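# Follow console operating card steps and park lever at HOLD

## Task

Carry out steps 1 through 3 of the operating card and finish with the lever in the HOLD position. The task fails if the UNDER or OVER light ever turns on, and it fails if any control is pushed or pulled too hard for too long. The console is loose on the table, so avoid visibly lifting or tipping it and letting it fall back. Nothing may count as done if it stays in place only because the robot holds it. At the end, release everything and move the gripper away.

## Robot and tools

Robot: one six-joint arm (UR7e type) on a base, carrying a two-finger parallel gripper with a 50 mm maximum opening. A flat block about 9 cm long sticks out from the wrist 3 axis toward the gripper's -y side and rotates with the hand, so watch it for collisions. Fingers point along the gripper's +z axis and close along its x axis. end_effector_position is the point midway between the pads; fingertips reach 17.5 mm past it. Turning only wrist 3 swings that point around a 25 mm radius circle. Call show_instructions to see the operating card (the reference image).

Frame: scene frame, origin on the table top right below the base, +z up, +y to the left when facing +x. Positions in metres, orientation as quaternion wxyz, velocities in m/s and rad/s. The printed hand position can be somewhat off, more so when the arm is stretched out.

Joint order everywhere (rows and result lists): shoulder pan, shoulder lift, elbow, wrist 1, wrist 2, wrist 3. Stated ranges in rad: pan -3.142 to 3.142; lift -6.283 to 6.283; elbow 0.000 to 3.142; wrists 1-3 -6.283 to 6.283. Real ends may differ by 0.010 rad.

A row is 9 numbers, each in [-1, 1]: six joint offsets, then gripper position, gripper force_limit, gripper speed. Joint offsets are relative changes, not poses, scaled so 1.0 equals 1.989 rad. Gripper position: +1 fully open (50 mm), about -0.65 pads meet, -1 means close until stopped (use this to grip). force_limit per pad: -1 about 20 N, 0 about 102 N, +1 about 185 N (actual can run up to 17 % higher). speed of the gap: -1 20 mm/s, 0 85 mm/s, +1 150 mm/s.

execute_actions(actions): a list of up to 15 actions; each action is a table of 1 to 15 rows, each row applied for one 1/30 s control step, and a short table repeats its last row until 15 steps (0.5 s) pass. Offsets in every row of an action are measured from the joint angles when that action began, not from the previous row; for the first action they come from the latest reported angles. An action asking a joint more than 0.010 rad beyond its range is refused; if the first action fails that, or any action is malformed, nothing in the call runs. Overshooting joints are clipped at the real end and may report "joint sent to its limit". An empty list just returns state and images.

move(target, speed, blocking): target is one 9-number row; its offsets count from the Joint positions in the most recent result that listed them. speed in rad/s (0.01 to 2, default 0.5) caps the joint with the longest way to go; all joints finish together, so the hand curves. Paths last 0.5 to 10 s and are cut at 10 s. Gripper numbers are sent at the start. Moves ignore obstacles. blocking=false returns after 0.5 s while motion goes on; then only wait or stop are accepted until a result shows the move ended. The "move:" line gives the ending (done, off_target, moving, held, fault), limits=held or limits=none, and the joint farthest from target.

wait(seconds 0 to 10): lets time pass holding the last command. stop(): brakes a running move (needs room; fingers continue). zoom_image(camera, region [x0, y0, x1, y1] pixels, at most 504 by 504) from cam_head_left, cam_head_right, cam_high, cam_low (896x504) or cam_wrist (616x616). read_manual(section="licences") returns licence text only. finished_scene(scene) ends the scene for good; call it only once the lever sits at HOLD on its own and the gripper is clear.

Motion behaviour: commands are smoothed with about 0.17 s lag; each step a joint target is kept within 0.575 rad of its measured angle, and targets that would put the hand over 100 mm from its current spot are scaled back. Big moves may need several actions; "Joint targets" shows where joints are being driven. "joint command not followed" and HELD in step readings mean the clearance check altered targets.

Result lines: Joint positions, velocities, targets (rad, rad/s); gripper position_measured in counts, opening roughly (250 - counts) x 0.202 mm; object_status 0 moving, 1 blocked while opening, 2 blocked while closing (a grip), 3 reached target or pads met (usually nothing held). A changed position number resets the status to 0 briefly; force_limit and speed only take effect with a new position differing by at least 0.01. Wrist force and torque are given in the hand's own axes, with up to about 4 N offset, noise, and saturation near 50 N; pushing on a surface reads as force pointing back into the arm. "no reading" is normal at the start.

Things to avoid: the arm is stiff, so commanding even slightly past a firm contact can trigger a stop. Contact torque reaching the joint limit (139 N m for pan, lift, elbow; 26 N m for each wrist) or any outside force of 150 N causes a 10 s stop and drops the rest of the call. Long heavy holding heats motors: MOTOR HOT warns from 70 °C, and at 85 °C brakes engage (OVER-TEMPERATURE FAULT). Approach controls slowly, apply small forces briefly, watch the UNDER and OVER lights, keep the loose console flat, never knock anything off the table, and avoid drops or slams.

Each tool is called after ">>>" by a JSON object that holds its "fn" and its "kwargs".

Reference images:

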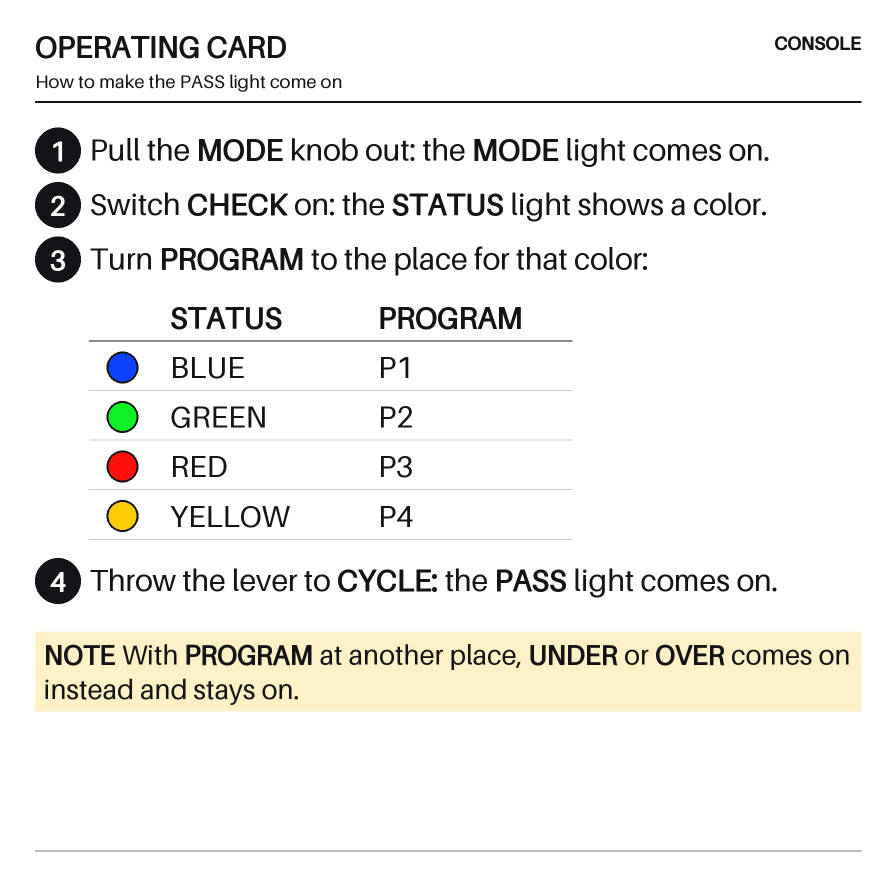

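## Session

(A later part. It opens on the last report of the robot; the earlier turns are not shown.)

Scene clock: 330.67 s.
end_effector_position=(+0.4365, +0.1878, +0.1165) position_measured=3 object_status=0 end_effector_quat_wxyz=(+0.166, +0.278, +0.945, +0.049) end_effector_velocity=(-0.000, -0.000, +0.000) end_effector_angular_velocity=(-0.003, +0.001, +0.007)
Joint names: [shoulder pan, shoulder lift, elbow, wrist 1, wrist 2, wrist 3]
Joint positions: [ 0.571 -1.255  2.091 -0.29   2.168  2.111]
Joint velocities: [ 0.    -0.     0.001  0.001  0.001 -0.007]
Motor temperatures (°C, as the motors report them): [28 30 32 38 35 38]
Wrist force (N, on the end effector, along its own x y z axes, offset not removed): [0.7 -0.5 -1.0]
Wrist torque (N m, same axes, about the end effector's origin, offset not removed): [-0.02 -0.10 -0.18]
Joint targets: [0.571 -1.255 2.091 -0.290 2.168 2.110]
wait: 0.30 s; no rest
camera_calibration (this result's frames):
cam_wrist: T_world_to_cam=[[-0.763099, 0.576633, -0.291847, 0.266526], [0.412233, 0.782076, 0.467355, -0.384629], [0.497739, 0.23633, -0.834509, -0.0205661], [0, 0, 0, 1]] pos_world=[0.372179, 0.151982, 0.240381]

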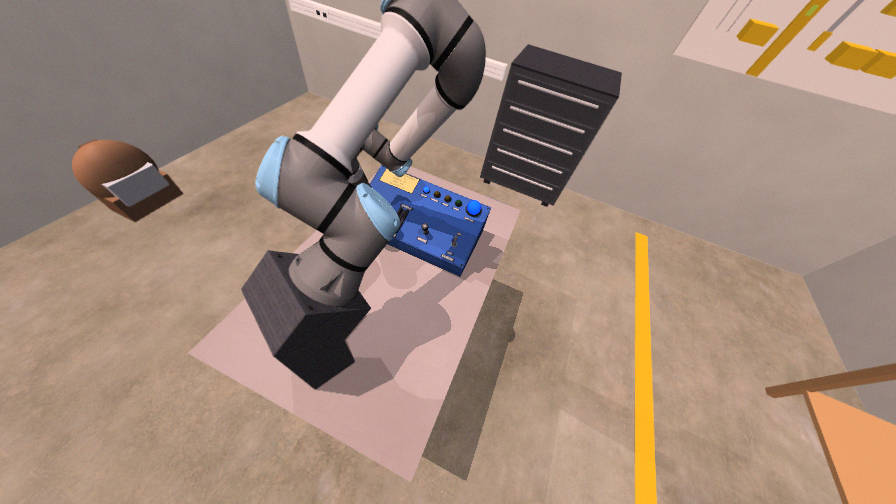

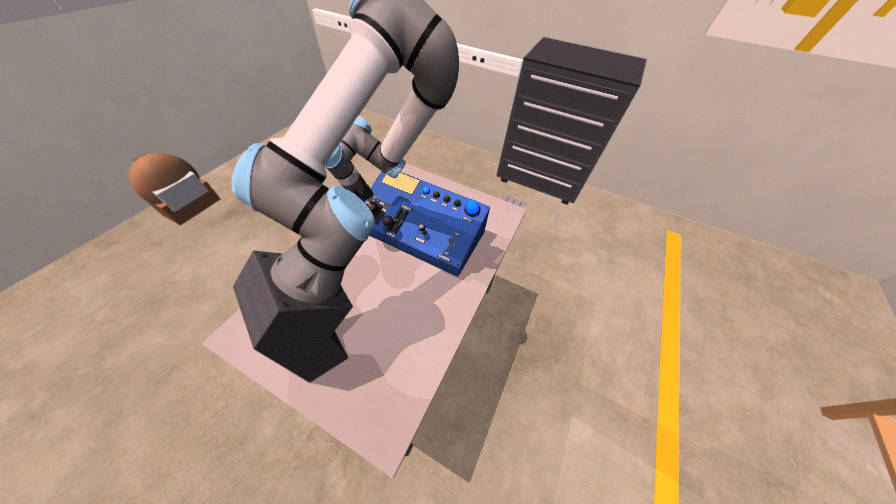

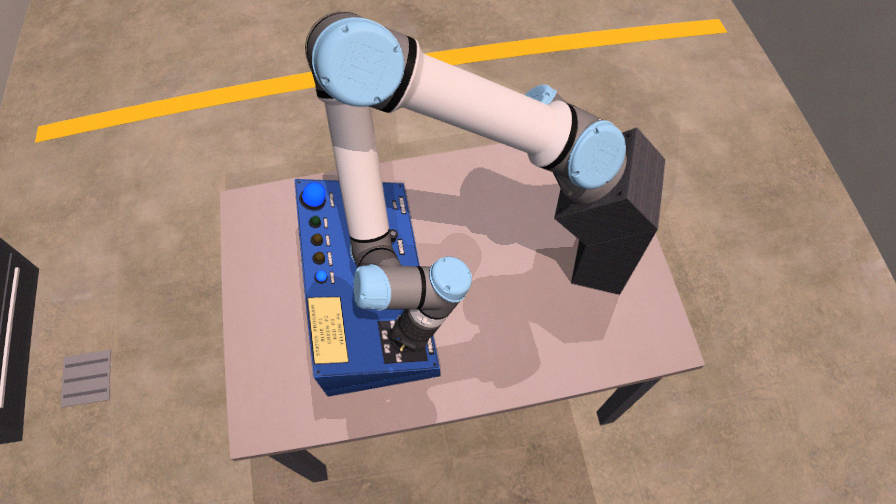

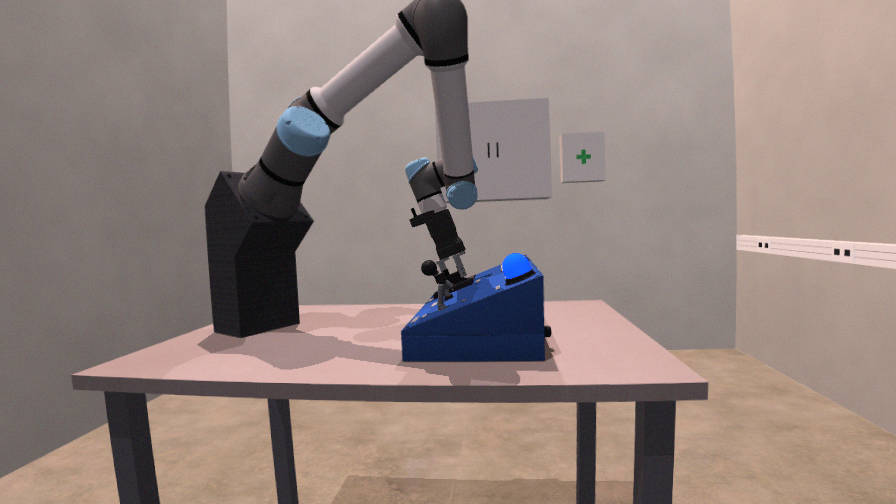

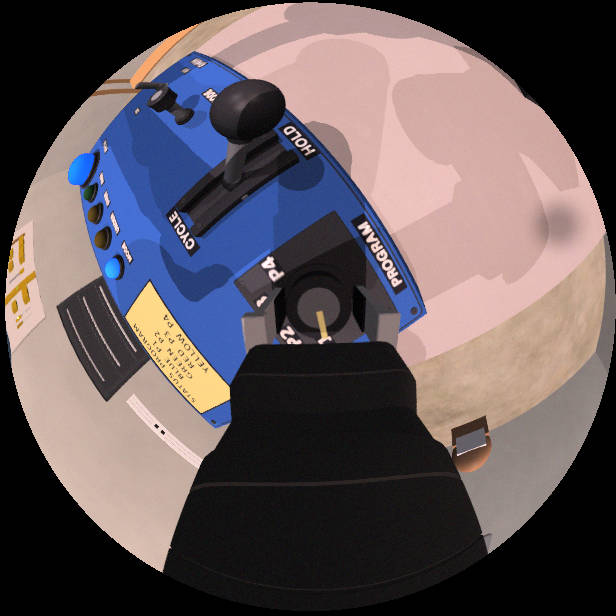

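>>> {"fn": "execute_actions", "kwargs": {"actions": []}}

>>> {"fn": "move", "kwargs": {"target": [0.077,-0.078,0.035,0.067,0.067,0.046,1,-0.5,0], "speed": 0.3}}

>>> {"fn": "zoom_image", "kwargs": {"camera": "cam_high", "region": [300,150,520,400]}}

Scene clock: 345.77 s.
end_effector_position=(+0.4365, +0.1877, +0.1165) position_measured=3 object_status=3 end_effector_quat_wxyz=(+0.166, +0.278, +0.945, +0.049) end_effector_velocity=(-0.000, -0.000, -0.000) end_effector_angular_velocity=(-0.000, +0.001, +0.001)
Joint names: [shoulder pan, shoulder lift, elbow, wrist 1, wrist 2, wrist 3]
Joint positions: [ 0.571 -1.255  2.091 -0.29   2.168  2.11 ]
Joint velocities: [-0.     0.001 -0.    -0.    -0.    -0.   ]
Motor temperatures (°C, as the motors report them): [28 30 32 38 35 38]
Wrist force (N, on the end effector, along its own x y z axes, offset not removed): [-1.5 -0.8 0.7]
Wrist torque (N m, same axes, about the end effector's origin, offset not removed): [0.04 0.33 -0.11]
Joint targets: [0.571 -1.255 2.091 -0.290 2.168 2.110]
camera_calibration (this result's frames):
cam_wrist: T_world_to_cam=[[-0.763397, 0.576127, -0.292065, 0.266846], [0.411825, 0.782465, 0.467064, -0.384432], [0.497619, 0.236276, -0.834595, -0.0205028], [0, 0, 0, 1]] pos_world=[0.37223, 0.151912, 0.240379]

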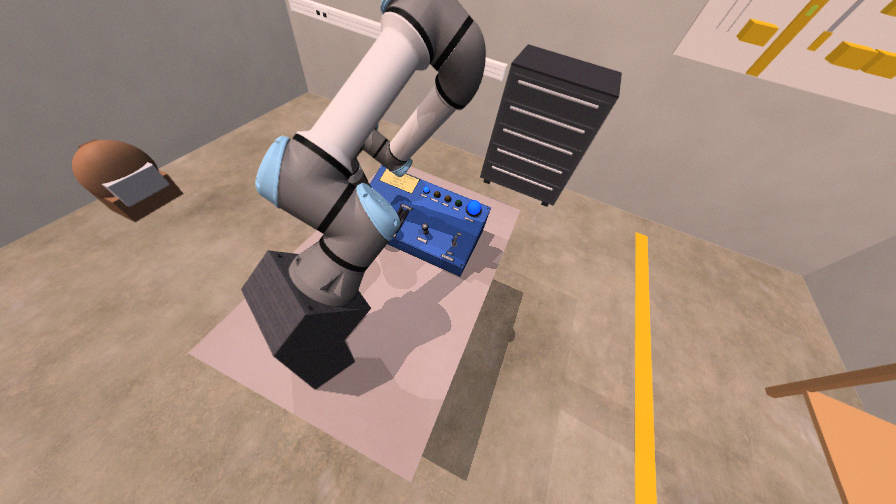

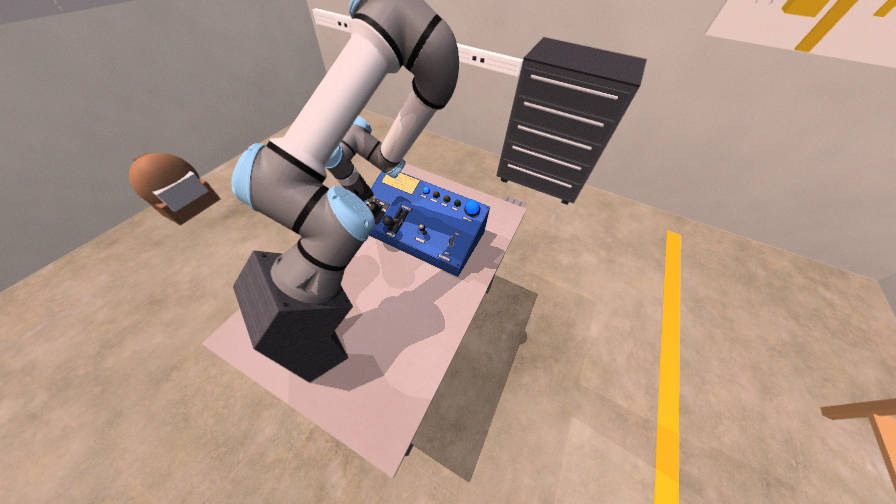

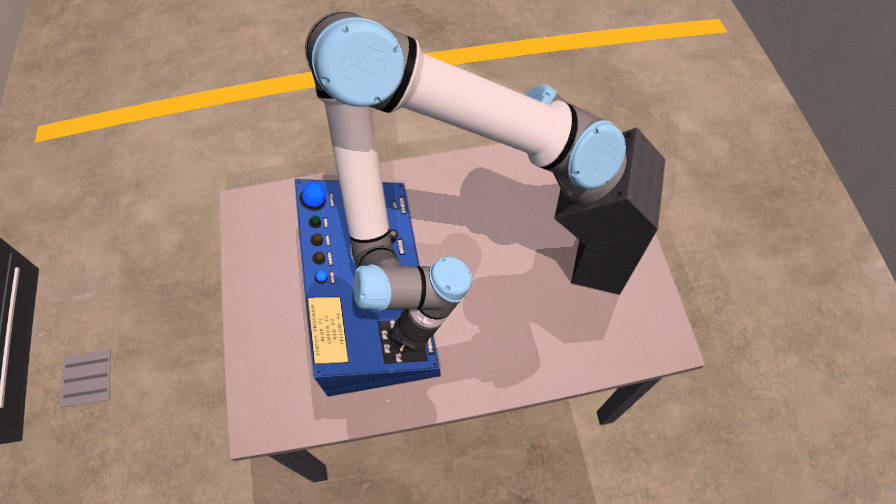

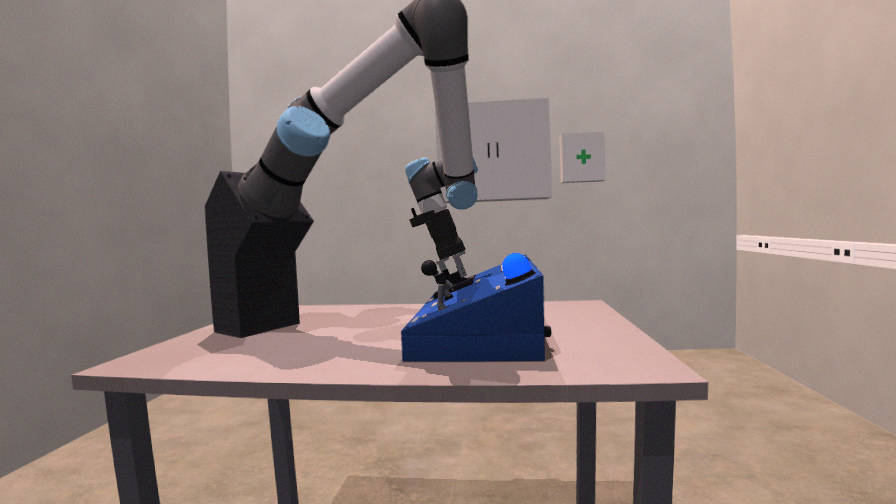

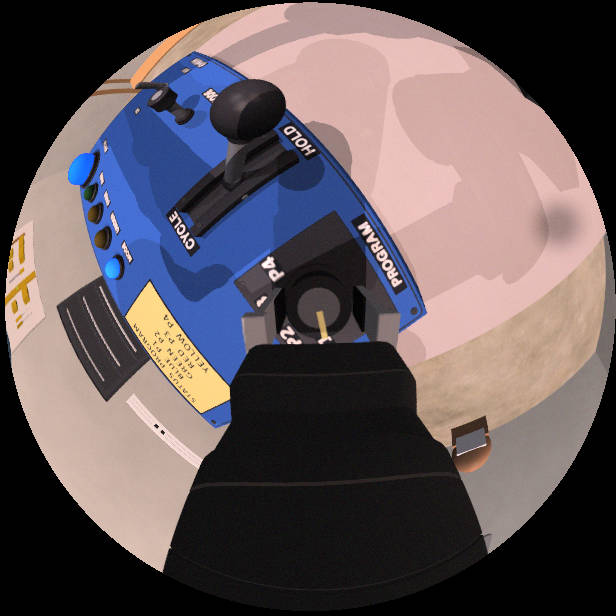

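Scene clock: 346.77 s.
end_effector_position=(+0.4092, +0.1782, +0.2029) position_measured=3 object_status=3 end_effector_quat_wxyz=(+0.173, +0.276, +0.944, +0.049) end_effector_velocity=(-0.000, +0.001, +0.001) end_effector_angular_velocity=(+0.001, -0.001, +0.002)
Joint names: [shoulder pan, shoulder lift, elbow, wrist 1, wrist 2, wrist 3]
Joint positions: [ 0.724 -1.41   2.16  -0.157  2.301  2.201]
Joint velocities: [ 0.003 -0.001  0.     0.     0.    -0.   ]
Motor temperatures (°C, as the motors report them): [28 30 32 38 35 38]
Wrist force (N, on the end effector, along its own x y z axes, offset not removed): [-2.6 2.9 -0.4]
Wrist torque (N m, same axes, about the end effector's origin, offset not removed): [0.76 0.60 -0.08]
Joint targets: [0.724 -1.410 2.160 -0.157 2.301 2.201]
move: done; limits=none; farthest joint: the shoulder pan, 0.000 radians from its target (0.153 radians at the start)
camera_calibration (this result's frames):
cam_wrist: T_world_to_cam=[[-0.760158, 0.573756, -0.304899, 0.278358], [0.404588, 0.785175, 0.468839, -0.403955], [0.508398, 0.233033, -0.828992, 0.0624625], [0, 0, 0, 1]] pos_world=[0.343275, 0.14291, 0.326042]

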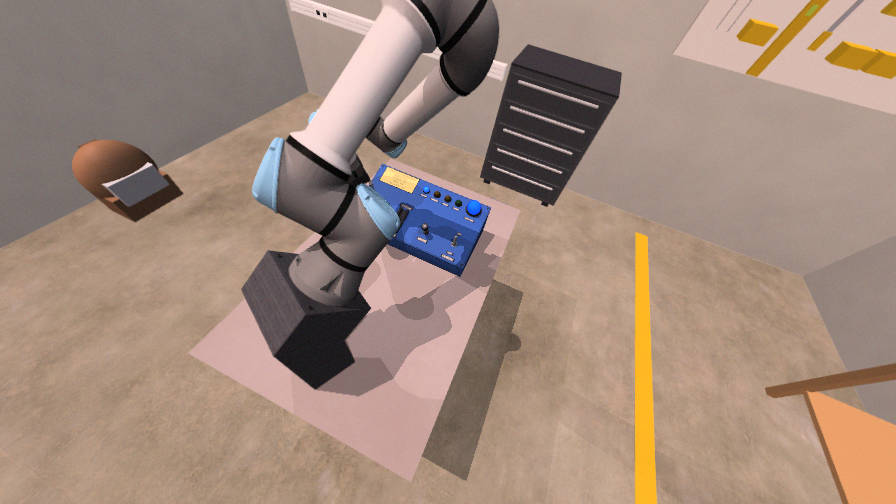

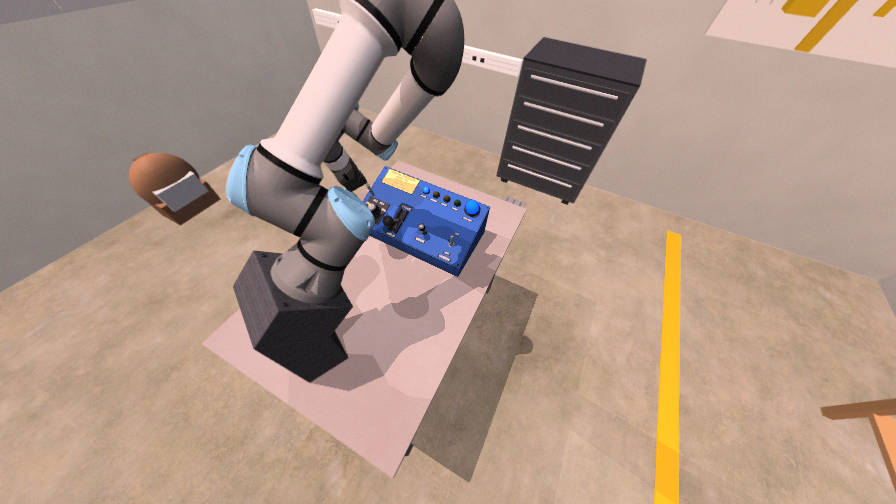

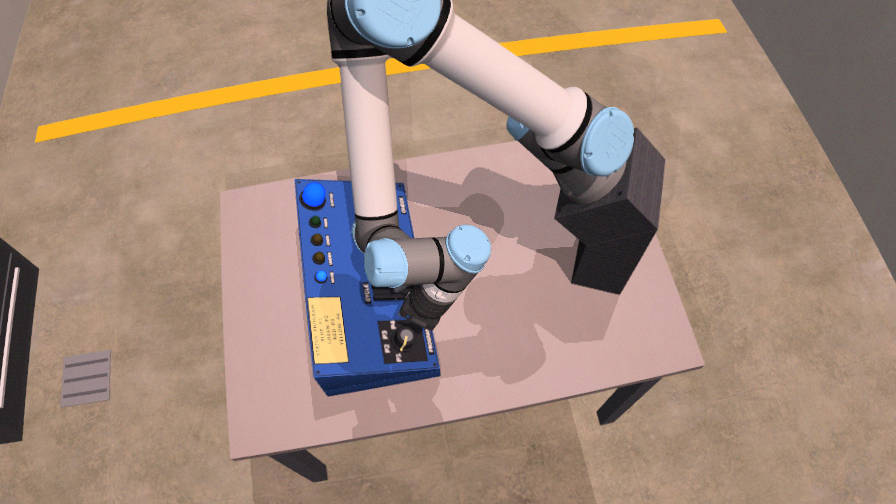

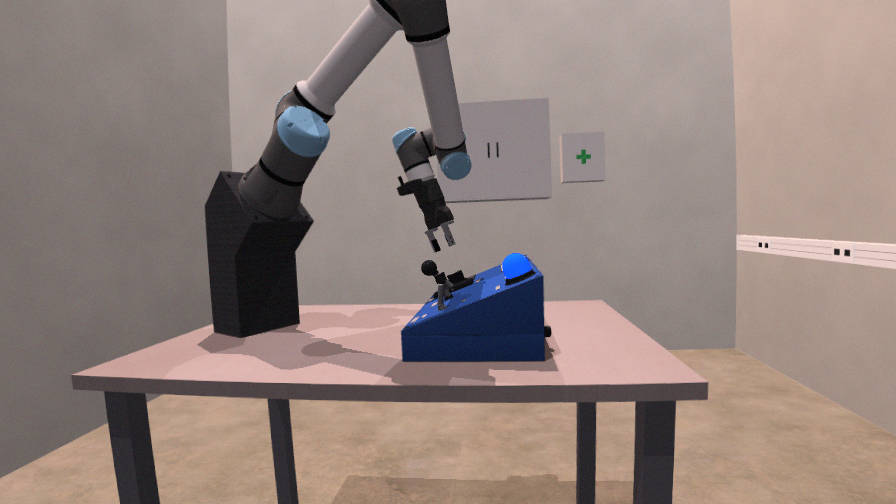

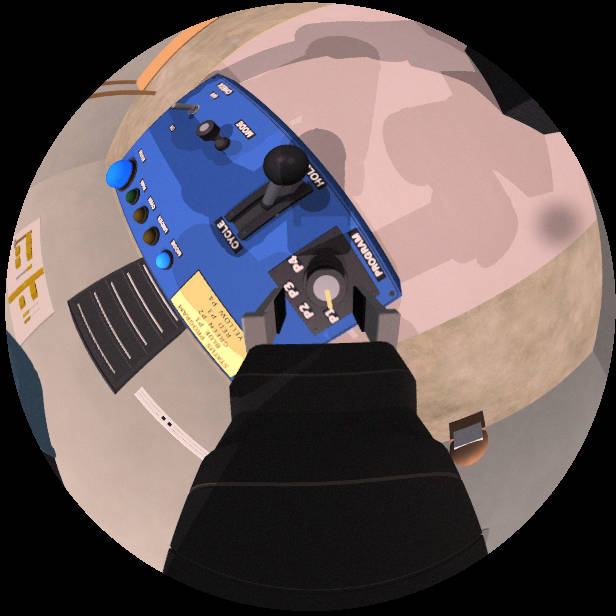

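Region (300, 150, 520, 400) of cam_high's 896x504 image, scaled by 2.016, with more detail than that image has; it fills the left 444 columns of this view, and the rest is white.

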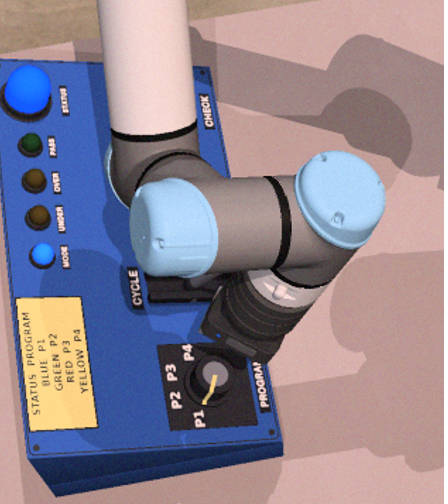

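>>> {"fn": "finished_scene", "kwargs": {"scene": 1}}

The scene is finished: the task was done.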